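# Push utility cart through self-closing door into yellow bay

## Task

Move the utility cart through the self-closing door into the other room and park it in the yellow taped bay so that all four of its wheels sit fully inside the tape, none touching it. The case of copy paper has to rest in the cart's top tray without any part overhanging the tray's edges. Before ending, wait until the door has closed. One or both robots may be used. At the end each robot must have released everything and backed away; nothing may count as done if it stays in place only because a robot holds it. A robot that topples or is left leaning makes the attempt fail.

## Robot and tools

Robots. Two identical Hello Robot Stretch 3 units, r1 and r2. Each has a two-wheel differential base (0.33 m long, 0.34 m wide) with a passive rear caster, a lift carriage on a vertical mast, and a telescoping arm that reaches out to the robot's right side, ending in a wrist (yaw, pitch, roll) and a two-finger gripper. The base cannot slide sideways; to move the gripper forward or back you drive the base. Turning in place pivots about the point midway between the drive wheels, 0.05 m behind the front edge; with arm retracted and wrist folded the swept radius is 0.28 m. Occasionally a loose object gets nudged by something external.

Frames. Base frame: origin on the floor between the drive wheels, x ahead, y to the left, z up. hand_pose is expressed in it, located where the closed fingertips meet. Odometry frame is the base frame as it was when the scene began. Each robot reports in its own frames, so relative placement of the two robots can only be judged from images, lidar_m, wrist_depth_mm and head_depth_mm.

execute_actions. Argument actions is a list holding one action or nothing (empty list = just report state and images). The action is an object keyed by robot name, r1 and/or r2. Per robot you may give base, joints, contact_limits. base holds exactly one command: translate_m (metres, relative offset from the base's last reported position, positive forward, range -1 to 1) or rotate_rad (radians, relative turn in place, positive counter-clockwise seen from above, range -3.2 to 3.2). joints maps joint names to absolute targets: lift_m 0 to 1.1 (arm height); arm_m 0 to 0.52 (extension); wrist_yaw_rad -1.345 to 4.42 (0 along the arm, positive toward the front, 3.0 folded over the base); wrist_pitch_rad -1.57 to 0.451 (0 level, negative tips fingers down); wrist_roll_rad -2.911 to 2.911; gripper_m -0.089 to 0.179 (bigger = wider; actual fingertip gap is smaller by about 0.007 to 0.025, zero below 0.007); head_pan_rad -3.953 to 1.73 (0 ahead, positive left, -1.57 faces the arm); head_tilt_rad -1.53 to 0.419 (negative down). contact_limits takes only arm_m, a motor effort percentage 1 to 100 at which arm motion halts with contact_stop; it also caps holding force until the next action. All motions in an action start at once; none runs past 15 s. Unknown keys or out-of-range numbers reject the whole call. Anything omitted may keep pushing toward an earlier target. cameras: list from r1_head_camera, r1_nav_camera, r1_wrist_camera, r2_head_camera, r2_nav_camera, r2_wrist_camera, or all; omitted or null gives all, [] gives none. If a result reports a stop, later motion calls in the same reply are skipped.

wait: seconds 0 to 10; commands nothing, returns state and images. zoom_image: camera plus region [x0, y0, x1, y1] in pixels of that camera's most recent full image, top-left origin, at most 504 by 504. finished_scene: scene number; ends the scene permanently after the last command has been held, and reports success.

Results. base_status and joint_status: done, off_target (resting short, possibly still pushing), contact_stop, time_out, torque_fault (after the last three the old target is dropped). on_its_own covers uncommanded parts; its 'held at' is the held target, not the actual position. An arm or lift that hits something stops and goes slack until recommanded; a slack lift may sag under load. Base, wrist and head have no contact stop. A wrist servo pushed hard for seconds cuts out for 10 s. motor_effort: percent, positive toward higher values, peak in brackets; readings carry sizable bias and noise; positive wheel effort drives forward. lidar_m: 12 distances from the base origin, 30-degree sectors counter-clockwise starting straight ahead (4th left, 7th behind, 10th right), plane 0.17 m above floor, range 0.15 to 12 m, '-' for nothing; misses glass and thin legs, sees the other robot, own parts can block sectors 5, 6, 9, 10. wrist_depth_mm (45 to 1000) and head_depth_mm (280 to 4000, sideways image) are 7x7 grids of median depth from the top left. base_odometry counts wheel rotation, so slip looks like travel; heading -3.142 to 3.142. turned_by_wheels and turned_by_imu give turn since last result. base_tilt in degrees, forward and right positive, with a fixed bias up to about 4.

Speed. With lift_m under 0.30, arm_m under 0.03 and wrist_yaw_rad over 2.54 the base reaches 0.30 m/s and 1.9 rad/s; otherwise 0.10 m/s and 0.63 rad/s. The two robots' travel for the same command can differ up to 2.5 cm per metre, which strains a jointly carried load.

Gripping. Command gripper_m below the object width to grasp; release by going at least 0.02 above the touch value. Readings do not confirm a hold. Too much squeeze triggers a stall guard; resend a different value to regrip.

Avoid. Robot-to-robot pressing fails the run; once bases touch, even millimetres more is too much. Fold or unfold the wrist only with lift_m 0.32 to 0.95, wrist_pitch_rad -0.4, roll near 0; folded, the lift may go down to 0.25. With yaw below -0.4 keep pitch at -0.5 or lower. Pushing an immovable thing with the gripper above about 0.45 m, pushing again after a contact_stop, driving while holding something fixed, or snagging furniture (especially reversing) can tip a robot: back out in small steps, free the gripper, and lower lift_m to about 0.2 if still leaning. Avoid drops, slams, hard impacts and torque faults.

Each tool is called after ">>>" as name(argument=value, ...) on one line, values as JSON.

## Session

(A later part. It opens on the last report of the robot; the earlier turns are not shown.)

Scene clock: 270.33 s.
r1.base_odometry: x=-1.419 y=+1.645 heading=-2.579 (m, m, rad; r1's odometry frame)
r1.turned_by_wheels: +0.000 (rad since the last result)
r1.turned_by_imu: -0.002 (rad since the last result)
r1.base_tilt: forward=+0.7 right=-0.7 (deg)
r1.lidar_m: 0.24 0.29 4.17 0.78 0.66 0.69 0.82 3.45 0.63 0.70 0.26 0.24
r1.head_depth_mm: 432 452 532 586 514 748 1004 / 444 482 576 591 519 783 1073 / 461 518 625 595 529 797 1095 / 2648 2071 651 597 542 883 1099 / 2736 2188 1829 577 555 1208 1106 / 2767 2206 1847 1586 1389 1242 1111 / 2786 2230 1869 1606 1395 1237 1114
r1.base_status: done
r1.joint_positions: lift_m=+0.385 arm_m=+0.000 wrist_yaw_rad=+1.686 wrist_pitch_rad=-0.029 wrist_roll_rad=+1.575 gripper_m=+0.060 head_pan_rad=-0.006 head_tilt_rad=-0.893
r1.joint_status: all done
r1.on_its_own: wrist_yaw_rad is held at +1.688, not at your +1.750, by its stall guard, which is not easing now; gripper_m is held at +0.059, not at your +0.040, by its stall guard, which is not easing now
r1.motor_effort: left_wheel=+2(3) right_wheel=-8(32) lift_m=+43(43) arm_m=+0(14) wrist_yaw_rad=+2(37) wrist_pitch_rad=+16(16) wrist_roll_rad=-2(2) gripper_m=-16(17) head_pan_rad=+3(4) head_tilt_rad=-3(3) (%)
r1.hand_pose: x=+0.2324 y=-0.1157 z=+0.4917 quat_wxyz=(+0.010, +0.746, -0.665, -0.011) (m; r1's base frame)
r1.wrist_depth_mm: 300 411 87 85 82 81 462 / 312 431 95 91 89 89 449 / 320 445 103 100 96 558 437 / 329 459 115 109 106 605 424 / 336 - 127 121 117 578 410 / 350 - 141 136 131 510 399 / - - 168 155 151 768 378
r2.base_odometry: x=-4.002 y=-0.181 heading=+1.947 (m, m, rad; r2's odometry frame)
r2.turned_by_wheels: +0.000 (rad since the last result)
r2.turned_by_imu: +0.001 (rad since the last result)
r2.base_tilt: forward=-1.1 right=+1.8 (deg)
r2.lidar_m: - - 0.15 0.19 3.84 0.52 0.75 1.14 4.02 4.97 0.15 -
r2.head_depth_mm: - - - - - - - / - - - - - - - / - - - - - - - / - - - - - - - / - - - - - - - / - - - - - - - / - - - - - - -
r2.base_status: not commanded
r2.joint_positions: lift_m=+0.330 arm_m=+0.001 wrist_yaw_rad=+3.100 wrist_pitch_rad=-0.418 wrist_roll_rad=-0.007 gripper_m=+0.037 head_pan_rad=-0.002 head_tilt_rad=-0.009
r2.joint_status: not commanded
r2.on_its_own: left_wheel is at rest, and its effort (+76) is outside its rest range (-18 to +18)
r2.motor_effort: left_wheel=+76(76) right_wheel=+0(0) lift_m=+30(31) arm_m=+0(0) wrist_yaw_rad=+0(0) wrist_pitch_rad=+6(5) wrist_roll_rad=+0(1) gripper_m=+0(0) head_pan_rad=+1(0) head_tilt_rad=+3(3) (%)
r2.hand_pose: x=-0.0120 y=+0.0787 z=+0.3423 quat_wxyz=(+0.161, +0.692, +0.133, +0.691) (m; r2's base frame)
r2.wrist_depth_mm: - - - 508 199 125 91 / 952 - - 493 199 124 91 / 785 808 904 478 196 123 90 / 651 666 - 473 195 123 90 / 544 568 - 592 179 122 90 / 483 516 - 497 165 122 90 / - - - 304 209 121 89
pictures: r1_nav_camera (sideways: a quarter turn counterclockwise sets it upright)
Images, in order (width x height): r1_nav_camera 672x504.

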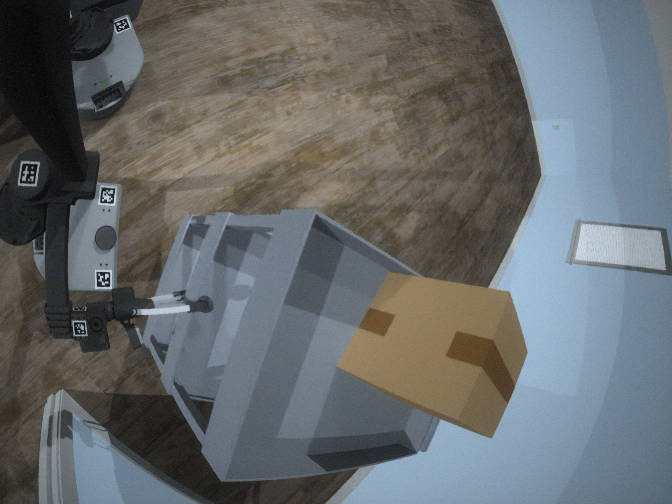

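Cart overshot; keep going and watch.

>>> execute_actions(actions=[{"r1":{"base":{"translate_m":-0.35}}}], cameras=["r1_nav_camera"])

>>> execute_actions(actions=[{"r1":{"base":{"rotate_rad":0.45},"joints":{"wrist_yaw_rad":1.45}}}], cameras=[])

>>> execute_actions(actions=[{"r1":{"base":{"translate_m":-0.25}}}], cameras=["r1_nav_camera"])

Scene clock: 281.53 s.
r1.base_odometry: x=-1.123 y=+1.832 heading=-2.579 (m, m, rad; r1's odometry frame)
r1.turned_by_wheels: +0.000 (rad since the last result)
r1.turned_by_imu: -0.003 (rad since the last result)
r1.base_tilt: forward=+0.7 right=-0.7 (deg)
r1.lidar_m: 0.27 5.49 0.86 0.50 0.45 0.46 0.61 3.18 3.24 0.33 0.26 0.25
r1.head_depth_mm: 464 514 593 587 515 749 972 / 2508 581 653 590 515 791 1076 / 2699 2157 659 594 549 1020 1095 / 2716 2197 1827 571 753 1168 1102 / 2728 2214 1827 1570 1384 1226 1104 / 2780 2207 1840 1592 1397 1231 1108 / 2812 2239 1863 1603 1392 1244 1067
r1.base_status: done
r1.joint_positions: lift_m=+0.385 arm_m=+0.000 wrist_yaw_rad=+1.608 wrist_pitch_rad=-0.027 wrist_roll_rad=+1.582 gripper_m=+0.060 head_pan_rad=-0.006 head_tilt_rad=-0.893
r1.joint_status: not commanded
r1.on_its_own: wrist_yaw_rad is held at +1.635, not at your +1.750, by its stall guard, which is still easing; gripper_m is held at +0.059, not at your +0.040, by its stall guard, which is not easing now
r1.motor_effort: left_wheel=+0(3) right_wheel=-4(23) lift_m=+43(43) arm_m=+0(1) wrist_yaw_rad=+21(29) wrist_pitch_rad=+14(16) wrist_roll_rad=-4(4) gripper_m=-16(16) head_pan_rad=+4(3) head_tilt_rad=-3(3) (%)
r1.hand_pose: x=+0.2340 y=-0.1353 z=+0.4922 quat_wxyz=(+0.006, +0.720, -0.694, -0.013) (m; r1's base frame)
r1.wrist_depth_mm: 301 353 68 66 63 61 395 / 309 386 76 73 70 68 424 / 320 422 86 82 79 77 439 / 329 464 99 94 90 534 424 / 341 - 117 111 104 512 411 / 349 - 140 134 126 865 399 / 301 - 203 168 164 774 362
r2.base_odometry: x=-4.002 y=-0.181 heading=+1.947 (m, m, rad; r2's odometry frame)
r2.turned_by_wheels: +0.000 (rad since the last result)
r2.turned_by_imu: +0.001 (rad since the last result)
r2.base_tilt: forward=-1.1 right=+1.7 (deg)
r2.lidar_m: - - 0.15 0.19 0.63 0.64 0.70 2.95 4.05 4.99 0.15 -
r2.head_depth_mm: - - - - - - - / - - - - - - - / - - - - - - - / - - - - - - - / - - - - - - - / - - - - - - - / - - - - - - -
r2.base_status: not commanded
r2.joint_positions: lift_m=+0.330 arm_m=+0.001 wrist_yaw_rad=+3.100 wrist_pitch_rad=-0.418 wrist_roll_rad=-0.007 gripper_m=+0.037 head_pan_rad=-0.002 head_tilt_rad=-0.009
r2.joint_status: not commanded
r2.on_its_own: left_wheel is at rest, and its effort (+76) is outside its rest range (-18 to +18)
r2.motor_effort: left_wheel=+76(76) right_wheel=-1(0) lift_m=+30(30) arm_m=+0(0) wrist_yaw_rad=+0(1) wrist_pitch_rad=+6(5) wrist_roll_rad=-1(1) gripper_m=+0(0) head_pan_rad=+0(2) head_tilt_rad=+3(4) (%)
r2.hand_pose: x=-0.0120 y=+0.0787 z=+0.3423 quat_wxyz=(+0.161, +0.692, +0.133, +0.691) (m; r2's base frame)
r2.wrist_depth_mm: - - - 504 201 125 91 / 647 521 - 488 198 124 91 / 534 550 944 478 197 124 90 / 551 579 - 473 195 123 90 / 550 559 - 586 179 123 90 / 486 510 - 494 166 122 90 / - - - 303 209 122 89
pictures: r1_nav_camera (sideways: a quarter turn counterclockwise sets it upright)
Images, in order (width x height): r1_nav_camera 672x504.

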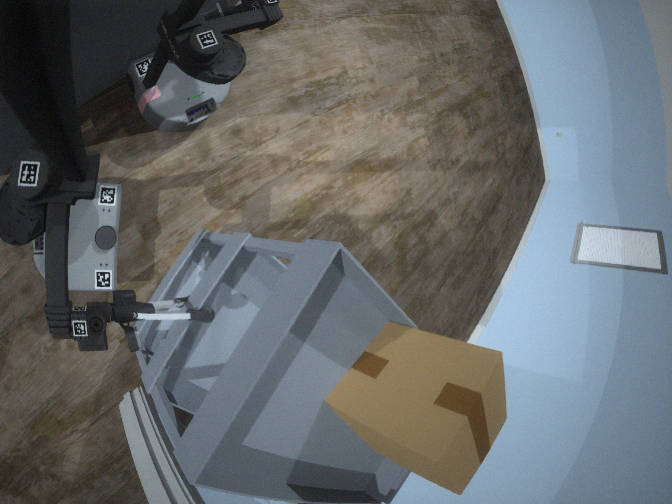

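Scene clock: 283.27 s.
r1.base_odometry: x=-1.123 y=+1.832 heading=-2.129 (m, m, rad; r1's odometry frame)
r1.turned_by_wheels: +0.449 (rad since the last result)
r1.turned_by_imu: +0.436 (rad since the last result)
r1.base_tilt: forward=+0.7 right=-0.7 (deg)
r1.lidar_m: 0.41 4.29 0.50 0.45 0.45 0.56 3.18 3.18 0.60 0.27 0.26 0.28
r1.head_depth_mm: 2635 2147 1786 586 540 773 930 / 2626 2143 1801 582 829 1052 1073 / 2669 2152 1798 1555 1365 1197 1093 / 2731 2193 1813 1578 1374 1216 1101 / 2762 2208 1829 1576 1377 1233 1110 / 2790 2225 1859 1587 1387 1147 1109 / 2846 2230 1876 1595 818 1075 1114
r1.base_status: done
r1.joint_positions: lift_m=+0.385 arm_m=+0.000 wrist_yaw_rad=+1.376 wrist_pitch_rad=-0.022 wrist_roll_rad=+1.579 gripper_m=+0.060 head_pan_rad=-0.006 head_tilt_rad=-0.893
r1.joint_status: wrist_yaw_rad off_target (ended at +1.376, target +1.450)
r1.on_its_own: gripper_m is held at +0.059, not at your +0.040, by its stall guard, which is not easing now; wrist_yaw_rad is at rest, and its effort (+59) is outside its rest range (-12 to +12)
r1.motor_effort: left_wheel=-6(8) right_wheel=+18(26) lift_m=+43(43) arm_m=-1(2) wrist_yaw_rad=+59(72) wrist_pitch_rad=+12(14) wrist_roll_rad=-3(4) gripper_m=-17(17) head_pan_rad=+4(3) head_tilt_rad=-4(3) (%)
r1.hand_pose: x=+0.2294 y=-0.1945 z=+0.4934 quat_wxyz=(+0.004, +0.635, -0.773, -0.011) (m; r1's base frame)
r1.wrist_depth_mm: - - - - - - - / - - - - - - - / 306 51 49 47 - - - / 330 71 61 56 52 49 48 / 336 - 86 77 69 63 377 / 346 331 140 123 102 791 370 / - - - 300 318 703 344
r2.base_odometry: x=-4.002 y=-0.181 heading=+1.947 (m, m, rad; r2's odometry frame)
r2.turned_by_wheels: +0.000 (rad since the last result)
r2.turned_by_imu: +0.000 (rad since the last result)
r2.base_tilt: forward=-1.1 right=+1.8 (deg)
r2.lidar_m: - - 0.15 0.19 0.63 0.66 0.64 2.95 4.01 4.98 0.15 -
r2.head_depth_mm: - - - - - - - / - - - - - - - / - - - - - - - / - - - - - - - / - - - - - - - / - - - - - - - / - - - - - - -
r2.base_status: not commanded
r2.joint_positions: lift_m=+0.330 arm_m=+0.001 wrist_yaw_rad=+3.100 wrist_pitch_rad=-0.418 wrist_roll_rad=-0.007 gripper_m=+0.037 head_pan_rad=-0.002 head_tilt_rad=-0.009
r2.joint_status: not commanded
r2.on_its_own: left_wheel is at rest, and its effort (+76) is outside its rest range (-18 to +18)
r2.motor_effort: left_wheel=+76(76) right_wheel=+0(0) lift_m=+30(30) arm_m=-1(1) wrist_yaw_rad=-1(1) wrist_pitch_rad=+5(5) wrist_roll_rad=-1(1) gripper_m=+0(0) head_pan_rad=+1(2) head_tilt_rad=+3(3) (%)
r2.hand_pose: x=-0.0120 y=+0.0787 z=+0.3423 quat_wxyz=(+0.161, +0.692, +0.133, +0.691) (m; r2's base frame)
r2.wrist_depth_mm: - 527 - 502 201 125 91 / 650 596 - 496 198 124 91 / 537 577 916 479 195 124 90 / 600 607 - 473 196 123 90 / 550 568 - 585 179 122 90 / 480 513 - 500 165 122 90 / - - - 301 207 122 89
pictures: none
No camera images: the call's "cameras" was empty. Leave "cameras" out to get every camera's image.

Scene clock: 287.10 s.
r1.base_odometry: x=-0.990 y=+2.044 heading=-2.129 (m, m, rad; r1's odometry frame)
r1.turned_by_wheels: +0.000 (rad since the last result)
r1.turned_by_imu: -0.002 (rad since the last result)
r1.base_tilt: forward=+0.7 right=-0.8 (deg)
r1.lidar_m: 0.34 0.67 0.45 0.38 0.43 2.75 2.95 2.97 2.76 0.30 0.28 0.28
r1.head_depth_mm: 2641 2126 650 587 501 774 958 / 2658 2158 1813 589 832 955 1081 / 2676 2160 1811 588 848 1163 1097 / 2721 2179 1831 1561 1371 1222 1103 / 2752 2219 1838 1577 1385 1228 1102 / 2781 2222 1855 1590 1269 1233 1110 / 2820 2241 1861 929 1220 1238 1103
r1.base_status: done
r1.joint_positions: lift_m=+0.385 arm_m=+0.000 wrist_yaw_rad=+1.398 wrist_pitch_rad=-0.022 wrist_roll_rad=+1.574 gripper_m=+0.060 head_pan_rad=-0.006 head_tilt_rad=-0.893
r1.joint_status: not commanded
r1.on_its_own: wrist_yaw_rad is held at +1.404, not at your +1.450, by its stall guard, which is not easing now; gripper_m is held at +0.059, not at your +0.040, by its stall guard, which is not easing now
r1.motor_effort: left_wheel=+0(10) right_wheel=+0(16) lift_m=+43(43) arm_m=-1(2) wrist_yaw_rad=+6(59) wrist_pitch_rad=+12(12) wrist_roll_rad=-2(3) gripper_m=-17(17) head_pan_rad=+3(2) head_tilt_rad=-3(3) (%)
r1.hand_pose: x=+0.2305 y=-0.1891 z=+0.4935 quat_wxyz=(+0.006, +0.643, -0.766, -0.010) (m; r1's base frame)
r1.wrist_depth_mm: 299 65 60 58 56 54 52 / 307 363 68 65 63 60 61 / 317 407 78 75 71 68 420 / 326 459 92 87 82 81 427 / 337 - 111 104 98 476 419 / 345 - 138 130 119 854 391 / 308 302 293 172 167 754 363
r2.base_odometry: x=-4.002 y=-0.181 heading=+1.947 (m, m, rad; r2's odometry frame)
r2.turned_by_wheels: +0.000 (rad since the last result)
r2.turned_by_imu: +0.001 (rad since the last result)
r2.base_tilt: forward=-1.1 right=+1.7 (deg)
r2.lidar_m: - - 0.15 0.19 0.80 0.64 0.85 2.95 4.03 4.99 0.15 -
r2.head_depth_mm: - - - - - - - / - - - - - - - / - - - - - - - / - - - - - - - / - - - - - - - / - - - - - - - / - - - - - - -
r2.base_status: not commanded
r2.joint_positions: lift_m=+0.330 arm_m=+0.001 wrist_yaw_rad=+3.100 wrist_pitch_rad=-0.418 wrist_roll_rad=-0.007 gripper_m=+0.037 head_pan_rad=-0.002 head_tilt_rad=-0.009
r2.joint_status: not commanded
r2.on_its_own: left_wheel is at rest, and its effort (+76) is outside its rest range (-18 to +18)
r2.motor_effort: left_wheel=+76(76) right_wheel=+0(0) lift_m=+30(30) arm_m=+0(1) wrist_yaw_rad=+0(0) wrist_pitch_rad=+5(5) wrist_roll_rad=-1(1) gripper_m=+0(0) head_pan_rad=+2(1) head_tilt_rad=+3(3) (%)
r2.hand_pose: x=-0.0120 y=+0.0787 z=+0.3423 quat_wxyz=(+0.161, +0.692, +0.133, +0.691) (m; r2's base frame)
r2.wrist_depth_mm: - - - 498 199 125 91 / 922 742 - 496 199 124 91 / 763 791 926 481 198 124 91 / 658 664 - 471 195 123 90 / 562 583 - 585 180 123 90 / 485 514 - 500 166 122 90 / - - - 304 209 122 89
pictures: r1_nav_camera (sideways: a quarter turn counterclockwise sets it upright)
Images, in order (width x height): r1_nav_camera 672x504.

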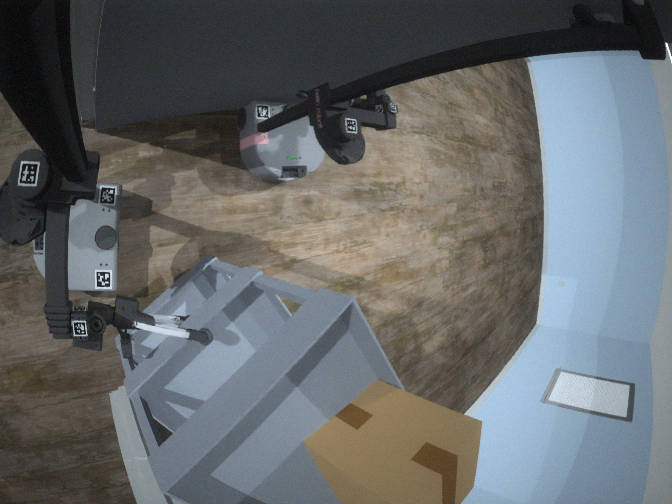

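>>> execute_actions(actions=[{"r1":{"base":{"translate_m":-0.25},"joints":{"wrist_yaw_rad":1.6,"head_pan_rad":-0.7}}}], cameras=["r1_nav_camera"])

>>> execute_actions(actions=[{"r1":{"base":{"translate_m":-0.25}}}], cameras=["r1_nav_camera"])

Scene clock: 297.53 s.
r1.base_odometry: x=-0.858 y=+2.256 heading=-2.129 (m, m, rad; r1's odometry frame)
r1.turned_by_wheels: +0.000 (rad since the last result)
r1.turned_by_imu: -0.002 (rad since the last result)
r1.base_tilt: forward=+0.7 right=-0.7 (deg)
r1.lidar_m: 0.28 0.67 0.40 0.39 2.25 2.67 2.71 2.71 2.82 0.30 0.25 0.25
r1.head_depth_mm: 2323 688 653 576 533 1169 1118 / 2427 798 687 590 537 802 1120 / 829 802 692 594 539 796 1094 / 486 530 634 598 542 929 1106 / 451 484 594 601 546 815 1110 / 457 500 619 606 540 818 1111 / 465 517 626 610 542 1206 1115
r1.base_status: done
r1.joint_positions: lift_m=+0.385 arm_m=+0.000 wrist_yaw_rad=+1.609 wrist_pitch_rad=-0.022 wrist_roll_rad=+1.576 gripper_m=+0.060 head_pan_rad=-0.693 head_tilt_rad=-0.893
r1.joint_status: all done
r1.on_its_own: gripper_m is held at +0.059, not at your +0.040, by its stall guard, which is not easing now
r1.motor_effort: left_wheel=+1(10) right_wheel=-5(15) lift_m=+43(43) arm_m=-3(6) wrist_yaw_rad=-7(85) wrist_pitch_rad=+12(13) wrist_roll_rad=-3(7) gripper_m=-17(18) head_pan_rad=-2(34) head_tilt_rad=-4(4) (%)
r1.hand_pose: x=+0.2341 y=-0.1355 z=+0.4934 quat_wxyz=(+0.007, +0.720, -0.694, -0.010) (m; r1's base frame)
r1.wrist_depth_mm: 297 58 55 53 51 49 47 / 305 69 62 60 57 55 53 / 316 386 72 69 66 63 386 / 325 440 86 81 77 73 424 / 333 - 106 100 93 450 414 / 340 - 137 128 116 846 383 / 319 310 297 179 172 770 359
r2.base_odometry: x=-4.002 y=-0.181 heading=+1.947 (m, m, rad; r2's odometry frame)
r2.turned_by_wheels: +0.000 (rad since the last result)
r2.turned_by_imu: +0.001 (rad since the last result)
r2.base_tilt: forward=-1.1 right=+1.8 (deg)
r2.lidar_m: - - 0.15 0.19 0.73 0.74 2.84 2.95 4.03 4.96 0.15 -
r2.head_depth_mm: - - - - - - - / - - - - - - - / - - - - - - - / - - - - - - - / - - - - - - - / - - - - - - - / - - - - - - -
r2.base_status: not commanded
r2.joint_positions: lift_m=+0.330 arm_m=+0.001 wrist_yaw_rad=+3.100 wrist_pitch_rad=-0.418 wrist_roll_rad=-0.007 gripper_m=+0.037 head_pan_rad=-0.002 head_tilt_rad=-0.009
r2.joint_status: not commanded
r2.on_its_own: left_wheel is at rest, and its effort (+76) is outside its rest range (-18 to +18)
r2.motor_effort: left_wheel=+76(76) right_wheel=+0(0) lift_m=+31(30) arm_m=+0(0) wrist_yaw_rad=+0(1) wrist_pitch_rad=+5(5) wrist_roll_rad=-1(0) gripper_m=+0(0) head_pan_rad=+1(2) head_tilt_rad=+3(4) (%)
r2.hand_pose: x=-0.0120 y=+0.0787 z=+0.3423 quat_wxyz=(+0.161, +0.692, +0.133, +0.691) (m; r2's base frame)
r2.wrist_depth_mm: 837 - - 504 200 125 91 / 599 979 - 490 199 125 91 / 722 798 919 482 197 124 90 / 634 667 - 475 195 123 90 / 550 570 - 583 179 122 90 / 486 514 - 496 165 122 90 / - - - 303 208 122 89
pictures: r1_nav_camera (sideways: a quarter turn counterclockwise sets it upright)
Images, in order (width x height): r1_nav_camera 672x504.

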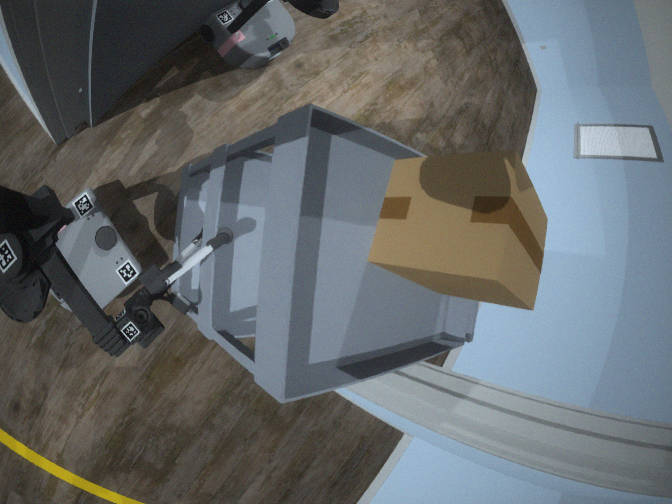

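Scene clock: 301.13 s.
r1.base_odometry: x=-0.725 y=+2.468 heading=-2.129 (m, m, rad; r1's odometry frame)
r1.turned_by_wheels: +0.000 (rad since the last result)
r1.turned_by_imu: -0.002 (rad since the last result)
r1.base_tilt: forward=+0.7 right=-0.7 (deg)
r1.lidar_m: 0.25 0.55 0.47 0.77 2.20 2.61 2.46 2.47 2.89 2.56 0.27 0.25
r1.head_depth_mm: 823 1074 1517 548 1284 1203 1116 / 684 815 653 591 744 1090 1118 / 725 774 690 593 550 993 1092 / 2707 832 695 598 542 892 1102 / 2664 767 653 602 534 802 1087 / 473 464 562 606 529 780 1095 / 461 461 559 609 532 620 1116
r1.base_status: done
r1.joint_positions: lift_m=+0.385 arm_m=+0.000 wrist_yaw_rad=+1.607 wrist_pitch_rad=-0.026 wrist_roll_rad=+1.577 gripper_m=+0.060 head_pan_rad=-0.693 head_tilt_rad=-0.893
r1.joint_status: not commanded
r1.on_its_own: gripper_m is held at +0.059, not at your +0.040, by its stall guard, which is not easing now
r1.motor_effort: left_wheel=+1(2) right_wheel=-4(16) lift_m=+43(43) arm_m=-3(3) wrist_yaw_rad=-5(6) wrist_pitch_rad=+14(14) wrist_roll_rad=-3(3) gripper_m=-17(17) head_pan_rad=-2(3) head_tilt_rad=-4(3) (%)
r1.hand_pose: x=+0.2340 y=-0.1359 z=+0.4924 quat_wxyz=(+0.008, +0.720, -0.694, -0.011) (m; r1's base frame)
r1.wrist_depth_mm: 303 412 86 84 82 80 463 / 311 427 94 91 88 88 453 / 318 448 103 99 96 552 435 / 327 463 115 109 105 618 428 / 339 - 127 121 117 574 415 / 348 - 140 135 131 502 399 / - - 168 154 153 762 378
r2.base_odometry: x=-4.002 y=-0.181 heading=+1.947 (m, m, rad; r2's odometry frame)
r2.turned_by_wheels: +0.000 (rad since the last result)
r2.turned_by_imu: +0.001 (rad since the last result)
r2.base_tilt: forward=-1.1 right=+1.8 (deg)
r2.lidar_m: - - 0.15 0.19 0.78 0.77 2.84 2.96 4.03 4.96 0.15 -
r2.head_depth_mm: - - - - - - - / - - - - - - - / - - - - - - - / - - - - - - - / - - - - - - - / - - - - - - - / - - - - - - -
r2.base_status: not commanded
r2.joint_positions: lift_m=+0.330 arm_m=+0.001 wrist_yaw_rad=+3.100 wrist_pitch_rad=-0.418 wrist_roll_rad=-0.007 gripper_m=+0.037 head_pan_rad=-0.002 head_tilt_rad=-0.009
r2.joint_status: not commanded
r2.on_its_own: left_wheel is at rest, and its effort (+76) is outside its rest range (-18 to +18)
r2.motor_effort: left_wheel=+76(76) right_wheel=+0(0) lift_m=+31(30) arm_m=+0(0) wrist_yaw_rad=+0(1) wrist_pitch_rad=+5(5) wrist_roll_rad=-1(1) gripper_m=+0(0) head_pan_rad=+1(2) head_tilt_rad=+3(3) (%)
r2.hand_pose: x=-0.0120 y=+0.0787 z=+0.3423 quat_wxyz=(+0.161, +0.692, +0.133, +0.691) (m; r2's base frame)
r2.wrist_depth_mm: 879 973 - 501 199 125 91 / 666 925 - 491 198 124 91 / 775 802 918 485 196 123 91 / 639 663 - 473 196 124 90 / 552 577 - 583 179 122 90 / 492 515 - 489 166 122 90 / - - - 302 208 121 89
pictures: r1_nav_camera (sideways: a quarter turn counterclockwise sets it upright)
Images, in order (width x height): r1_nav_camera 672x504.

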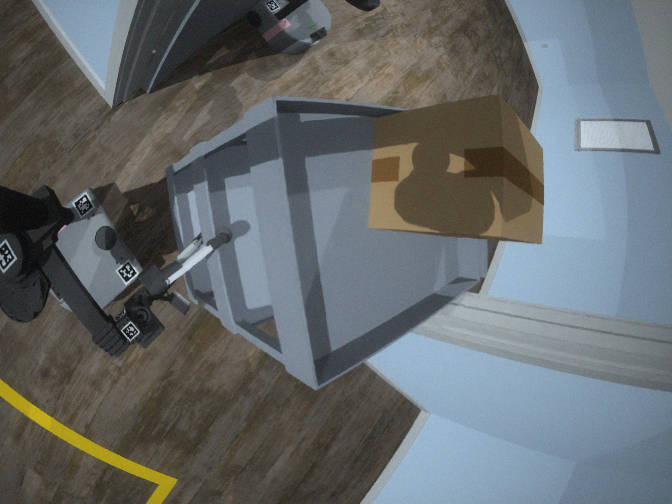

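>>> execute_actions(actions=[{"r1":{"base":{"translate_m":-0.3},"joints":{"head_pan_rad":-2.6,"head_tilt_rad":-1.1}}}], cameras=["r1_nav_camera"])

Scene clock: 307.80 s.
r1.base_odometry: x=-0.566 y=+2.722 heading=-2.129 (m, m, rad; r1's odometry frame)
r1.turned_by_wheels: +0.000 (rad since the last result)
r1.turned_by_imu: -0.003 (rad since the last result)
r1.base_tilt: forward=+0.7 right=-0.7 (deg)
r1.lidar_m: 0.22 0.23 0.76 1.41 2.13 2.45 2.17 2.18 2.59 2.63 0.29 0.22
r1.head_depth_mm: 1871 1670 1495 1370 1277 - 1063 / 1878 1684 1499 1379 1293 - 1066 / 1887 1682 1512 1383 1284 - 1070 / 1896 1689 1530 1390 1289 - 1081 / 1921 1697 1542 1397 1295 - 1101 / 1933 1710 1538 1400 1286 1200 955 / 1940 1723 1554 1413 1299 1189 973
r1.base_status: done
r1.joint_positions: lift_m=+0.385 arm_m=+0.000 wrist_yaw_rad=+1.604 wrist_pitch_rad=-0.029 wrist_roll_rad=+1.577 gripper_m=+0.060 head_pan_rad=-2.593 head_tilt_rad=-1.087
r1.joint_status: all done
r1.on_its_own: gripper_m is held at +0.059, not at your +0.040, by its stall guard, which is not easing now
r1.motor_effort: left_wheel=+1(4) right_wheel=-5(22) lift_m=+43(43) arm_m=-3(3) wrist_yaw_rad=-3(5) wrist_pitch_rad=+16(16) wrist_roll_rad=-3(3) gripper_m=-16(17) head_pan_rad=-1(38) head_tilt_rad=-6(24) (%)
r1.hand_pose: x=+0.2339 y=-0.1367 z=+0.4917 quat_wxyz=(+0.009, +0.719, -0.695, -0.012) (m; r1's base frame)
r1.wrist_depth_mm: 302 415 550 119 117 860 435 / 311 433 563 122 120 647 450 / 321 453 129 126 124 693 439 / 328 472 133 130 128 659 423 / 336 486 138 134 133 630 411 / 352 462 141 139 137 601 397 / 357 928 146 144 142 504 389
r2.base_odometry: x=-4.002 y=-0.181 heading=+1.947 (m, m, rad; r2's odometry frame)
r2.turned_by_wheels: +0.000 (rad since the last result)
r2.turned_by_imu: +0.001 (rad since the last result)
r2.base_tilt: forward=-1.1 right=+1.8 (deg)
r2.lidar_m: - - 0.15 0.19 0.94 1.24 2.85 2.94 4.00 5.00 0.15 -
r2.head_depth_mm: - - - - - - - / - - - - - - - / - - - - - - - / - - - - - - - / - - - - - - - / - - - - - - - / - - - - - - -
r2.base_status: not commanded
r2.joint_positions: lift_m=+0.330 arm_m=+0.001 wrist_yaw_rad=+3.100 wrist_pitch_rad=-0.418 wrist_roll_rad=-0.007 gripper_m=+0.037 head_pan_rad=-0.002 head_tilt_rad=-0.009
r2.joint_status: not commanded
r2.on_its_own: left_wheel is at rest, and its effort (+76) is outside its rest range (-18 to +18)
r2.motor_effort: left_wheel=+76(76) right_wheel=-1(0) lift_m=+31(31) arm_m=-1(1) wrist_yaw_rad=+0(1) wrist_pitch_rad=+5(5) wrist_roll_rad=-1(1) gripper_m=+0(0) head_pan_rad=+1(1) head_tilt_rad=+3(4) (%)
r2.hand_pose: x=-0.0120 y=+0.0787 z=+0.3423 quat_wxyz=(+0.161, +0.692, +0.133, +0.691) (m; r2's base frame)
r2.wrist_depth_mm: 744 713 - 498 199 125 91 / 899 772 - 491 199 124 91 / 768 804 943 484 196 124 90 / 644 692 - 473 195 123 90 / 550 572 - 591 179 122 90 / 482 512 - 495 166 122 90 / - - - 304 209 122 89
pictures: r1_nav_camera (sideways: a quarter turn counterclockwise sets it upright)
Images, in order (width x height): r1_nav_camera 672x504.

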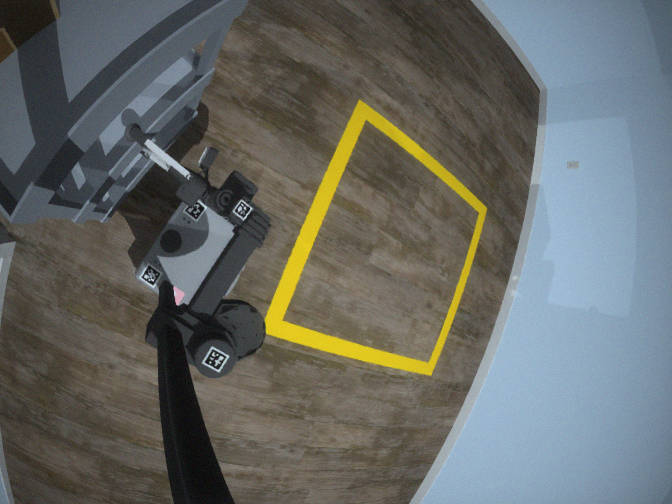

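>>> execute_actions(actions=[{"r1":{"base":{"rotate_rad":0.33},"joints":{"head_pan_rad":-0.3}}}], cameras=[])

>>> execute_actions(actions=[{"r1":{"base":{"translate_m":-0.9}},"r2":{"base":{"translate_m":-1.0}}}], cameras=["r1_nav_camera"])

>>> execute_actions(actions=[{"r1":{"base":{"translate_m":-0.45}}}], cameras=["r1_nav_camera"])

Scene clock: 318.23 s.
r1.base_odometry: x=-0.566 y=+2.722 heading=-1.800 (m, m, rad; r1's odometry frame)
r1.turned_by_wheels: +0.330 (rad since the last result)
r1.turned_by_imu: +0.320 (rad since the last result)
r1.base_tilt: forward=+0.7 right=-0.7 (deg)
r1.lidar_m: 0.26 0.68 1.03 2.12 2.29 2.20 2.17 2.34 2.66 1.82 0.26 0.25
r1.head_depth_mm: 580 628 568 523 822 1183 - / 458 569 572 533 825 - - / 481 590 574 535 1100 1199 - / 508 611 576 546 1121 1184 - / 543 622 581 616 1237 1183 1105 / 1921 1592 556 1342 1291 1188 1101 / 1517 1530 1113 1252 1294 1194 1107
r1.base_status: done
r1.joint_positions: lift_m=+0.385 arm_m=+0.000 wrist_yaw_rad=+1.577 wrist_pitch_rad=-0.028 wrist_roll_rad=+1.567 gripper_m=+0.060 head_pan_rad=-0.307 head_tilt_rad=-1.087
r1.joint_status: all done
r1.on_its_own: gripper_m is held at +0.059, not at your +0.040, by its stall guard, which is not easing now; wrist_yaw_rad is at rest, and its effort (+18) is outside its rest range (-12 to +12)
r1.motor_effort: left_wheel=-1(8) right_wheel=+17(33) lift_m=+43(43) arm_m=-3(3) wrist_yaw_rad=+18(49) wrist_pitch_rad=+15(16) wrist_roll_rad=+1(3) gripper_m=-16(16) head_pan_rad=+3(37) head_tilt_rad=-5(6) (%)
r1.hand_pose: x=+0.2341 y=-0.1435 z=+0.4919 quat_wxyz=(+0.012, +0.709, -0.705, -0.009) (m; r1's base frame)
r1.wrist_depth_mm: 300 411 79 77 74 72 442 / 308 427 86 84 81 79 453 / 318 450 97 93 89 90 440 / 329 470 108 103 99 573 425 / 339 873 123 116 112 552 413 / 350 778 140 134 129 835 398 / 636 648 176 158 153 721 375
r2.base_odometry: x=-4.002 y=-0.181 heading=+1.947 (m, m, rad; r2's odometry frame)
r2.turned_by_wheels: +0.000 (rad since the last result)
r2.turned_by_imu: +0.001 (rad since the last result)
r2.base_tilt: forward=-1.1 right=+1.7 (deg)
r2.lidar_m: - - 0.15 0.19 0.91 1.24 2.84 2.95 4.01 5.00 0.15 -
r2.head_depth_mm: - - - - - - - / - - - - - - - / - - - - - - - / - - - - - - - / - - - - - - - / - - - - - - - / - - - - - - -
r2.base_status: not commanded
r2.joint_positions: lift_m=+0.330 arm_m=+0.001 wrist_yaw_rad=+3.100 wrist_pitch_rad=-0.418 wrist_roll_rad=-0.007 gripper_m=+0.037 head_pan_rad=-0.002 head_tilt_rad=-0.009
r2.joint_status: not commanded
r2.on_its_own: left_wheel is at rest, and its effort (+76) is outside its rest range (-18 to +18)
r2.motor_effort: left_wheel=+76(76) right_wheel=+0(0) lift_m=+31(31) arm_m=+0(0) wrist_yaw_rad=+0(1) wrist_pitch_rad=+5(5) wrist_roll_rad=-1(1) gripper_m=+0(0) head_pan_rad=+1(2) head_tilt_rad=+3(3) (%)
r2.hand_pose: x=-0.0120 y=+0.0787 z=+0.3423 quat_wxyz=(+0.161, +0.692, +0.133, +0.691) (m; r2's base frame)
r2.wrist_depth_mm: 777 710 - 492 201 125 92 / 887 719 - 492 199 124 91 / 783 780 912 485 196 124 90 / 655 666 - 479 195 123 90 / 553 574 - 594 178 122 90 / 485 518 - 490 167 123 90 / - - - 304 208 122 90
pictures: none
No camera images: the call's "cameras" was empty. Leave "cameras" out to get every camera's image.

Scene clock: 329.47 s.
r1.base_odometry: x=-0.362 y=+3.599 heading=-1.800 (m, m, rad; r1's odometry frame)
r1.turned_by_wheels: +0.000 (rad since the last result)
r1.turned_by_imu: -0.006 (rad since the last result)
r1.base_tilt: forward=+0.6 right=-0.7 (deg)
r1.lidar_m: 0.15 - 2.26 2.22 1.65 1.30 1.28 1.38 2.04 2.52 1.98 0.18
r1.head_depth_mm: 1739 1663 1487 1368 1263 1183 - / 1691 1669 572 1345 1271 1178 - / 1712 607 572 537 1229 1188 - / 1680 612 576 525 723 1157 - / 1554 633 578 529 484 735 1096 / 1460 647 582 530 485 453 1103 / 697 650 510 533 488 1152 1110
r1.base_status: done
r1.joint_positions: lift_m=+0.385 arm_m=+0.000 wrist_yaw_rad=+1.815 wrist_pitch_rad=-0.030 wrist_roll_rad=+1.564 gripper_m=+0.060 head_pan_rad=-0.307 head_tilt_rad=-1.087
r1.joint_status: not commanded
r1.on_its_own: wrist_yaw_rad is held at +1.817, not at your +1.600, by its stall guard, which is not easing now; gripper_m is held at +0.059, not at your +0.040, by its stall guard, which is not easing now
r1.motor_effort: left_wheel=+0(7) right_wheel=-4(25) lift_m=+43(43) arm_m=+1(3) wrist_yaw_rad=+1(37) wrist_pitch_rad=+16(16) wrist_roll_rad=+2(6) gripper_m=-17(18) head_pan_rad=+3(3) head_tilt_rad=-6(6) (%)
r1.hand_pose: x=+0.2264 y=-0.0830 z=+0.4915 quat_wxyz=(+0.014, +0.788, -0.615, -0.006) (m; r1's base frame)
r1.wrist_depth_mm: 301 - - 179 182 - 222 / 308 434 - 171 173 - 639 / 321 450 - 162 165 - 398 / 331 469 652 155 158 603 423 / 343 488 148 148 151 623 410 / 353 463 141 141 142 592 397 / 358 596 135 136 138 526 385
r2.base_odometry: x=-3.634 y=-1.111 heading=+1.947 (m, m, rad; r2's odometry frame)
r2.turned_by_wheels: +0.000 (rad since the last result)
r2.turned_by_imu: -0.006 (rad since the last result)
r2.base_tilt: forward=-1.1 right=+1.8 (deg)
r2.lidar_m: 2.90 1.10 0.80 0.75 0.79 1.07 1.85 1.92 2.60 5.00 4.13 3.01
r2.head_depth_mm: 1836 2780 2922 2983 2939 2931 2058 / 1825 2844 2857 2914 2943 3009 2052 / 1845 2833 2918 2923 2924 2942 2022 / 1851 2886 2851 2901 2915 2936 2020 / 1862 2867 2857 2865 2881 2909 2014 / 1881 2829 2850 2863 2845 2905 2007 / 1881 2488 2561 2576 2650 2573 1975
r2.base_status: done
r2.joint_positions: lift_m=+0.330 arm_m=+0.001 wrist_yaw_rad=+3.101 wrist_pitch_rad=-0.418 wrist_roll_rad=-0.007 gripper_m=+0.037 head_pan_rad=+0.006 head_tilt_rad=-0.013
r2.joint_status: not commanded
r2.motor_effort: left_wheel=+0(65) right_wheel=+0(19) lift_m=+30(31) arm_m=+0(0) wrist_yaw_rad=-1(7) wrist_pitch_rad=+5(5) wrist_roll_rad=-1(1) gripper_m=+0(0) head_pan_rad=-4(17) head_tilt_rad=+4(9) (%)
r2.hand_pose: x=-0.0121 y=+0.0787 z=+0.3423 quat_wxyz=(+0.161, +0.692, +0.133, +0.691) (m; r2's base frame)
r2.wrist_depth_mm: 715 736 747 751 764 766 769 / 780 806 806 813 807 859 835 / 788 810 852 892 928 928 923 / 639 662 - 756 810 883 931 / 547 575 - 616 666 702 735 / 487 512 - 544 573 591 624 / - - - 486 486 509 537
pictures: r1_nav_camera (sideways: a quarter turn counterclockwise sets it upright)
Images, in order (width x height): r1_nav_camera 672x504.

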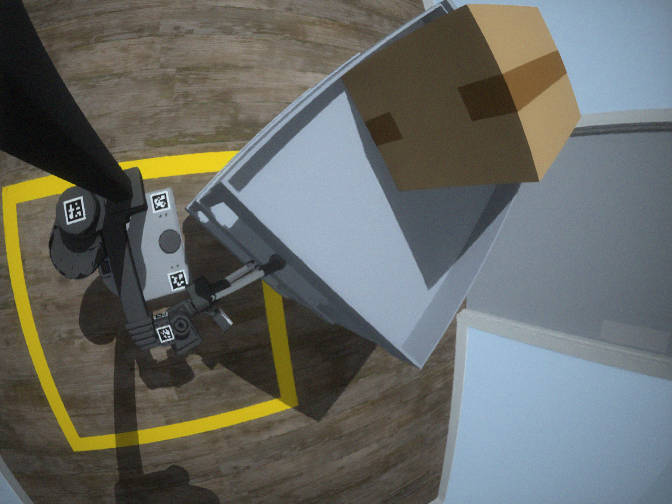

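Scene clock: 334.90 s.
r1.base_odometry: x=-0.261 y=+4.037 heading=-1.799 (m, m, rad; r1's odometry frame)
r1.turned_by_wheels: +0.001 (rad since the last result)
r1.turned_by_imu: -0.003 (rad since the last result)
r1.base_tilt: forward=+0.7 right=-0.7 (deg)
r1.lidar_m: 0.15 - 2.30 2.27 1.08 0.84 0.83 0.89 1.33 2.48 2.56 0.20
r1.head_depth_mm: 1867 1666 1501 1367 1261 1192 - / 1874 1667 1473 1374 1266 1194 - / 1883 1683 572 806 1249 1190 - / 1896 611 576 526 766 1152 - / 1911 615 578 527 483 703 1104 / 1898 625 582 529 486 448 1087 / 1892 642 585 531 487 451 1098
r1.base_status: done
r1.joint_positions: lift_m=+0.385 arm_m=+0.000 wrist_yaw_rad=+1.959 wrist_pitch_rad=-0.030 wrist_roll_rad=+1.556 gripper_m=+0.060 head_pan_rad=-0.307 head_tilt_rad=-1.087
r1.joint_status: not commanded
r1.on_its_own: wrist_yaw_rad is held at +1.939, not at your +1.600, by its stall guard, which is not easing now; gripper_m is held at +0.059, not at your +0.040, by its stall guard, which is not easing now; right_wheel is at rest, and its effort (-21) is outside its rest range (-18 to +18); wrist_yaw_rad is at rest, and its effort (-16) is outside its rest range (-12 to +12)
r1.motor_effort: left_wheel=+10(11) right_wheel=-21(21) lift_m=+43(43) arm_m=+2(2) wrist_yaw_rad=-16(36) wrist_pitch_rad=+16(16) wrist_roll_rad=+5(5) gripper_m=-17(17) head_pan_rad=+4(4) head_tilt_rad=-5(7) (%)
r1.hand_pose: x=+0.2150 y=-0.0481 z=+0.4915 quat_wxyz=(+0.017, +0.830, -0.557, -0.002) (m; r1's base frame)
r1.wrist_depth_mm: 300 - - 175 176 - 610 / 310 427 - 168 169 - 655 / 320 443 - 161 162 - 402 / 327 466 645 153 157 605 420 / 340 495 149 148 151 630 410 / 354 474 142 142 143 588 395 / 365 596 137 137 139 522 384
r2.base_odometry: x=-3.634 y=-1.111 heading=+1.947 (m, m, rad; r2's odometry frame)
r2.turned_by_wheels: +0.000 (rad since the last result)
r2.turned_by_imu: +0.001 (rad since the last result)
r2.base_tilt: forward=-1.1 right=+1.8 (deg)
r2.lidar_m: 2.90 1.10 0.79 0.75 0.79 1.08 1.85 1.91 2.60 5.01 4.14 3.02
r2.head_depth_mm: 1825 2776 2926 2943 2977 2982 2043 / 1820 2805 2941 2979 2931 2955 2057 / 1847 2842 2900 2953 2893 2939 2030 / 1854 2837 2879 2893 2887 2993 2035 / 1864 2875 2821 2902 2924 2938 2017 / 1865 2837 2845 2840 2853 2881 1984 / 1896 2472 2550 2615 2680 2541 1973
r2.base_status: not commanded
r2.joint_positions: lift_m=+0.330 arm_m=+0.001 wrist_yaw_rad=+3.101 wrist_pitch_rad=-0.418 wrist_roll_rad=-0.007 gripper_m=+0.037 head_pan_rad=+0.006 head_tilt_rad=-0.013
r2.joint_status: not commanded
r2.motor_effort: left_wheel=+0(1) right_wheel=+0(0) lift_m=+31(30) arm_m=-1(1) wrist_yaw_rad=+0(2) wrist_pitch_rad=+6(5) wrist_roll_rad=-1(1) gripper_m=+0(0) head_pan_rad=-5(3) head_tilt_rad=+5(4) (%)
r2.hand_pose: x=-0.0121 y=+0.0787 z=+0.3423 quat_wxyz=(+0.161, +0.692, +0.133, +0.691) (m; r2's base frame)
r2.wrist_depth_mm: 736 721 742 740 742 764 774 / 802 803 801 821 842 834 844 / 763 810 846 885 889 940 930 / 652 658 - 775 825 863 913 / 548 573 - 623 684 718 740 / 487 519 - 545 564 589 616 / - - - 477 491 512 529
pictures: r1_nav_camera (sideways: a quarter turn counterclockwise sets it upright)
Images, in order (width x height): r1_nav_camera 672x504.

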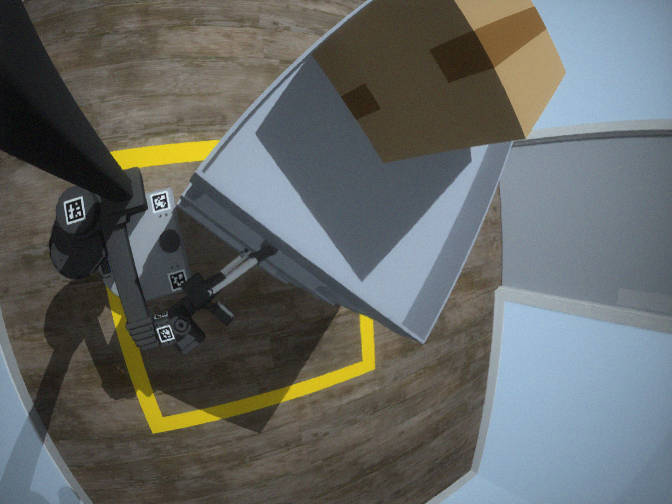

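Drag sideways with the arm.

>>> execute_actions(actions=[{"r1":{"base":{"translate_m":-0.05},"joints":{"arm_m":0.5,"wrist_yaw_rad":2.0}}}], cameras=["r1_nav_camera"])

>>> execute_actions(actions=[{"r1":{"joints":{"gripper_m":0.175}}}], cameras=[])

>>> execute_actions(actions=[{"r1":{"base":{"translate_m":-0.35}}}], cameras=["r1_nav_camera","r1_wrist_camera"])

Scene clock: 347.17 s.
r1.base_odometry: x=-0.249 y=+4.086 heading=-1.798 (m, m, rad; r1's odometry frame)
r1.turned_by_wheels: +0.001 (rad since the last result)
r1.turned_by_imu: +0.078 (rad since the last result)
r1.base_tilt: forward=+0.7 right=-0.7 (deg)
r1.lidar_m: 0.37 2.24 2.28 1.85 0.97 0.80 0.80 0.89 1.41 0.32 0.29 0.30
r1.head_depth_mm: 311 410 552 516 812 1149 1102 / 308 363 474 837 1058 1167 - / 333 404 495 869 1168 1186 - / 376 471 551 900 1260 1183 - / 435 562 872 1081 1279 1185 1106 / 535 594 849 1400 1282 1190 1099 / 1897 599 1551 1413 1301 1193 1107
r1.base_status: done
r1.joint_positions: lift_m=+0.385 arm_m=+0.499 wrist_yaw_rad=+2.146 wrist_pitch_rad=-0.029 wrist_roll_rad=+1.566 gripper_m=+0.060 head_pan_rad=-0.307 head_tilt_rad=-1.087
r1.joint_status: wrist_yaw_rad off_target (ended at +2.146, target +2.000); the others done
r1.on_its_own: wrist_yaw_rad is held at +2.135, not at your +2.000, by its stall guard, which is not easing now; gripper_m is held at +0.059, not at your +0.040, by its stall guard, which is not easing now; right_wheel is at rest, and its effort (-22) is outside its rest range (-18 to +18)
r1.motor_effort: left_wheel=+10(33) right_wheel=-22(35) lift_m=+43(43) arm_m=+11(32) wrist_yaw_rad=-9(89) wrist_pitch_rad=+16(16) wrist_roll_rad=+1(5) gripper_m=-15(19) head_pan_rad=+3(3) head_tilt_rad=-6(6) (%)
r1.hand_pose: x=+0.1929 y=-0.5051 z=+0.4915 quat_wxyz=(+0.015, +0.879, -0.477, -0.005) (m; r1's base frame)
r1.wrist_depth_mm: 302 415 - 140 138 - 666 / 310 428 630 140 139 - 416 / 318 445 605 140 139 675 438 / 329 473 142 141 140 658 421 / 339 484 142 141 140 622 416 / 352 476 142 141 140 597 399 / 357 - 143 142 140 530 387
r2.base_odometry: x=-3.634 y=-1.111 heading=+1.947 (m, m, rad; r2's odometry frame)
r2.turned_by_wheels: +0.000 (rad since the last result)
r2.turned_by_imu: +0.001 (rad since the last result)
r2.base_tilt: forward=-1.2 right=+1.8 (deg)
r2.lidar_m: 2.90 1.10 0.79 0.75 0.79 1.08 1.85 1.91 2.59 4.99 4.14 3.01
r2.head_depth_mm: 1834 2805 2913 2912 2987 3014 2054 / 1825 2834 2893 2934 2959 2922 2060 / 1834 2839 2885 2962 2940 2969 2038 / 1870 2859 2845 2868 2849 2922 2030 / 1867 2830 2889 2909 2856 2933 2011 / 1874 2821 2874 2781 2880 2873 1998 / 1889 2466 2540 2625 2722 2554 1981
r2.base_status: not commanded
r2.joint_positions: lift_m=+0.330 arm_m=+0.001 wrist_yaw_rad=+3.101 wrist_pitch_rad=-0.418 wrist_roll_rad=-0.007 gripper_m=+0.037 head_pan_rad=+0.006 head_tilt_rad=-0.013
r2.joint_status: not commanded
r2.motor_effort: left_wheel=-1(0) right_wheel=-1(0) lift_m=+31(30) arm_m=-1(0) wrist_yaw_rad=+0(1) wrist_pitch_rad=+5(5) wrist_roll_rad=-1(0) gripper_m=+0(0) head_pan_rad=-4(4) head_tilt_rad=+4(5) (%)
r2.hand_pose: x=-0.0121 y=+0.0787 z=+0.3423 quat_wxyz=(+0.161, +0.692, +0.133, +0.691) (m; r2's base frame)
r2.wrist_depth_mm: 716 734 762 743 741 757 759 / 793 776 796 804 821 826 840 / 772 821 859 890 901 920 938 / 657 680 - 782 796 860 941 / 554 579 - 635 680 704 739 / 481 513 - 543 576 604 634 / - - - 482 490 520 534
pictures: r1_nav_camera (sideways: a quarter turn counterclockwise sets it upright)
Images, in order (width x height): r1_nav_camera 672x504.

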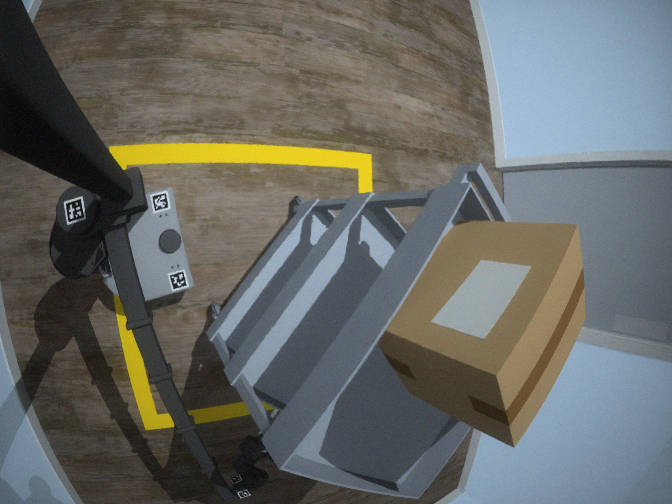

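Scene clock: 348.83 s.
r1.base_odometry: x=-0.249 y=+4.086 heading=-1.798 (m, m, rad; r1's odometry frame)
r1.turned_by_wheels: +0.000 (rad since the last result)
r1.turned_by_imu: -0.001 (rad since the last result)
r1.base_tilt: forward=+0.7 right=-0.7 (deg)
r1.lidar_m: 0.37 2.24 2.28 1.87 0.97 0.80 0.79 0.88 1.41 0.32 0.29 0.30
r1.head_depth_mm: 311 410 552 516 811 1153 1103 / 308 363 474 836 1058 1173 - / 333 403 496 871 1162 1188 - / 377 471 551 898 1264 1190 - / 435 561 870 1086 1279 1186 1104 / 534 594 850 1401 1289 1189 1109 / 1909 601 1550 1416 1293 1194 1104
r1.base_status: not commanded
r1.joint_positions: lift_m=+0.385 arm_m=+0.499 wrist_yaw_rad=+2.148 wrist_pitch_rad=-0.117 wrist_roll_rad=+1.565 gripper_m=+0.175 head_pan_rad=-0.307 head_tilt_rad=-1.087
r1.joint_status: all done
r1.on_its_own: wrist_yaw_rad is held at +2.135, not at your +2.000, by its stall guard, which is not easing now; right_wheel is at rest, and its effort (-21) is outside its rest range (-18 to +18); wrist_pitch_rad is at rest, and its effort (+65) is outside its rest range (-20 to +32)
r1.motor_effort: left_wheel=+9(10) right_wheel=-21(22) lift_m=+43(43) arm_m=+11(11) wrist_yaw_rad=-10(11) wrist_pitch_rad=+65(66) wrist_roll_rad=+2(2) gripper_m=+13(95) head_pan_rad=+3(2) head_tilt_rad=-6(6) (%)
r1.hand_pose: x=+0.1895 y=-0.5070 z=+0.4692 quat_wxyz=(+0.053, +0.878, -0.476, -0.025) (m; r1's base frame)
r1.wrist_depth_mm: 347 - 140 141 - 900 554 / 358 516 140 142 - 570 370 / 373 547 140 143 755 563 379 / 385 531 141 144 772 546 373 / 396 519 142 144 790 518 360 / 387 141 143 145 788 536 351 / - - 143 146 - 552 326
r2.base_odometry: x=-3.634 y=-1.111 heading=+1.947 (m, m, rad; r2's odometry frame)
r2.turned_by_wheels: +0.000 (rad since the last result)
r2.turned_by_imu: +0.000 (rad since the last result)
r2.base_tilt: forward=-1.1 right=+1.7 (deg)
r2.lidar_m: 2.90 1.10 0.80 0.75 0.79 1.07 1.85 1.91 2.60 4.98 4.16 2.99
r2.head_depth_mm: 1832 2812 2925 2966 2975 2974 2071 / 1833 2820 2931 2968 2989 2983 2050 / 1856 2803 2873 2970 2935 2914 2000 / 1850 2845 2858 2887 2943 2883 1993 / 1874 2850 2868 2873 2900 2899 2009 / 1869 2817 2833 2857 2861 2863 2003 / 1905 2472 2540 2582 2674 2589 1996
r2.base_status: not commanded
r2.joint_positions: lift_m=+0.330 arm_m=+0.001 wrist_yaw_rad=+3.101 wrist_pitch_rad=-0.418 wrist_roll_rad=-0.007 gripper_m=+0.037 head_pan_rad=+0.006 head_tilt_rad=-0.013
r2.joint_status: not commanded
r2.motor_effort: left_wheel=-1(0) right_wheel=+0(0) lift_m=+31(30) arm_m=+0(1) wrist_yaw_rad=-1(0) wrist_pitch_rad=+5(5) wrist_roll_rad=-1(0) gripper_m=+0(0) head_pan_rad=-4(3) head_tilt_rad=+5(4) (%)
r2.hand_pose: x=-0.0121 y=+0.0787 z=+0.3423 quat_wxyz=(+0.161, +0.692, +0.133, +0.691) (m; r2's base frame)
r2.wrist_depth_mm: 714 739 732 740 737 770 761 / 777 791 816 824 821 812 864 / 773 802 857 870 930 949 929 / 650 664 - 769 805 852 925 / 552 575 - 628 683 710 746 / 487 510 - 543 571 593 616 / - - - 479 488 509 535
pictures: none
No camera images: the call's "cameras" was empty. Leave "cameras" out to get every camera's image.

Scene clock: 353.30 s.
r1.base_odometry: x=-0.171 y=+4.427 heading=-1.798 (m, m, rad; r1's odometry frame)
r1.turned_by_wheels: +0.000 (rad since the last result)
r1.turned_by_imu: +0.000 (rad since the last result)
r1.base_tilt: forward=+0.7 right=-0.7 (deg)
r1.lidar_m: 2.40 2.62 2.34 1.06 0.55 0.46 0.45 0.50 0.81 0.68 0.40 0.49
r1.head_depth_mm: 607 627 946 851 1221 1160 1107 / 754 1041 978 1214 1243 1176 - / 1902 1636 1464 1383 1265 1191 - / 1898 1690 1519 1390 1278 1189 - / 1905 1706 1539 1400 1285 1180 1100 / 1917 1719 1537 1404 1290 1187 1108 / 1941 1718 1550 1414 1295 1196 1115
r1.base_status: done
r1.joint_positions: lift_m=+0.385 arm_m=+0.500 wrist_yaw_rad=+1.996 wrist_pitch_rad=-0.115 wrist_roll_rad=+1.578 gripper_m=+0.175 head_pan_rad=-0.307 head_tilt_rad=-1.087
r1.joint_status: not commanded
r1.on_its_own: wrist_yaw_rad is at rest, and its effort (+15) is outside its rest range (-12 to +12); wrist_pitch_rad is at rest, and its effort (+63) is outside its rest range (-20 to +32); wrist_yaw_rad moved -0.152 to your old target +2.000
r1.motor_effort: left_wheel=+5(23) right_wheel=-11(71) lift_m=+43(43) arm_m=+4(11) wrist_yaw_rad=+15(38) wrist_pitch_rad=+63(65) wrist_roll_rad=-3(10) gripper_m=+12(13) head_pan_rad=+3(4) head_tilt_rad=-6(6) (%)
r1.hand_pose: x=+0.2080 y=-0.5409 z=+0.4697 quat_wxyz=(+0.047, +0.839, -0.541, -0.034) (m; r1's base frame)
r1.wrist_depth_mm: 350 77 76 75 75 558 401 / 361 85 84 83 82 589 386 / 373 96 93 92 93 557 379 / 383 111 105 104 600 539 369 / 394 - 120 118 - 501 363 / - 142 141 138 - 467 354 / - - 169 167 - 815 330
r2.base_odometry: x=-3.634 y=-1.111 heading=+1.947 (m, m, rad; r2's odometry frame)
r2.turned_by_wheels: +0.000 (rad since the last result)
r2.turned_by_imu: +0.001 (rad since the last result)
r2.base_tilt: forward=-1.1 right=+1.8 (deg)
r2.lidar_m: 2.90 1.09 0.79 0.75 0.79 1.07 1.85 1.92 2.60 4.99 4.15 3.00
r2.head_depth_mm: 1814 2731 2906 2964 2925 2955 2055 / 1836 2793 2890 2915 2999 2973 2054 / 1840 2855 2960 2899 2914 2922 2016 / 1844 2824 2857 2879 2914 2943 2020 / 1870 2872 2849 2910 2871 2892 2014 / 1864 2819 2843 2843 2842 2882 1988 / 1888 2496 2526 2607 2667 2595 1979
r2.base_status: not commanded
r2.joint_positions: lift_m=+0.330 arm_m=+0.001 wrist_yaw_rad=+3.101 wrist_pitch_rad=-0.418 wrist_roll_rad=-0.007 gripper_m=+0.037 head_pan_rad=+0.006 head_tilt_rad=-0.013
r2.joint_status: not commanded
r2.motor_effort: left_wheel=+0(0) right_wheel=-1(0) lift_m=+30(30) arm_m=-1(0) wrist_yaw_rad=+0(0) wrist_pitch_rad=+6(5) wrist_roll_rad=+0(1) gripper_m=+0(0) head_pan_rad=-3(3) head_tilt_rad=+4(4) (%)
r2.hand_pose: x=-0.0121 y=+0.0787 z=+0.3423 quat_wxyz=(+0.161, +0.692, +0.133, +0.691) (m; r2's base frame)
r2.wrist_depth_mm: 734 715 754 736 741 776 754 / 798 780 801 797 834 829 848 / 770 821 865 920 938 925 960 / 646 672 - 782 838 863 916 / 546 580 - 629 671 705 750 / 489 519 - 553 586 589 628 / - - - 481 485 512 541
pictures: r1_nav_camera (sideways: a quarter turn counterclockwise sets it upright), r1_wrist_camera
Images, in order (width x height): r1_nav_camera 672x504, r1_wrist_camera 644x364.

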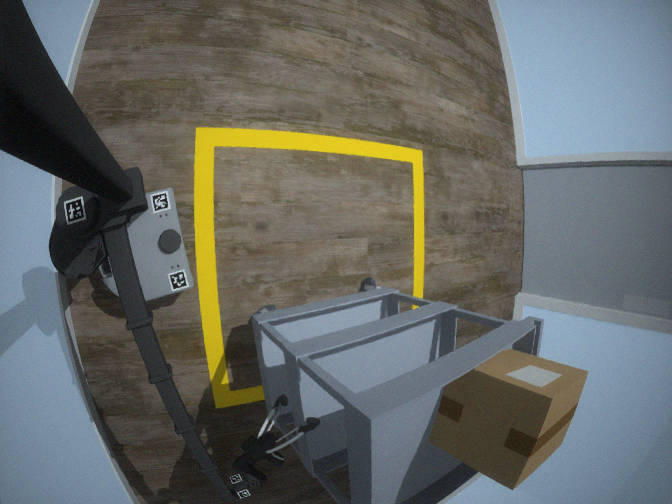

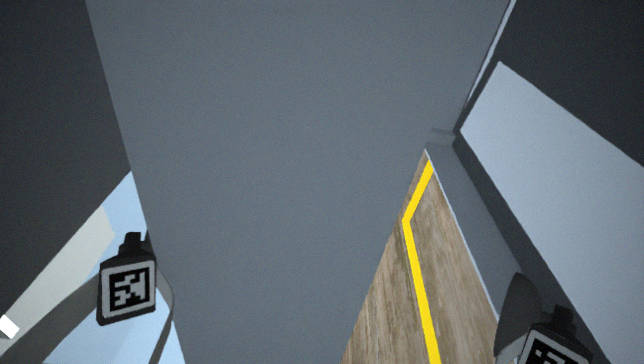

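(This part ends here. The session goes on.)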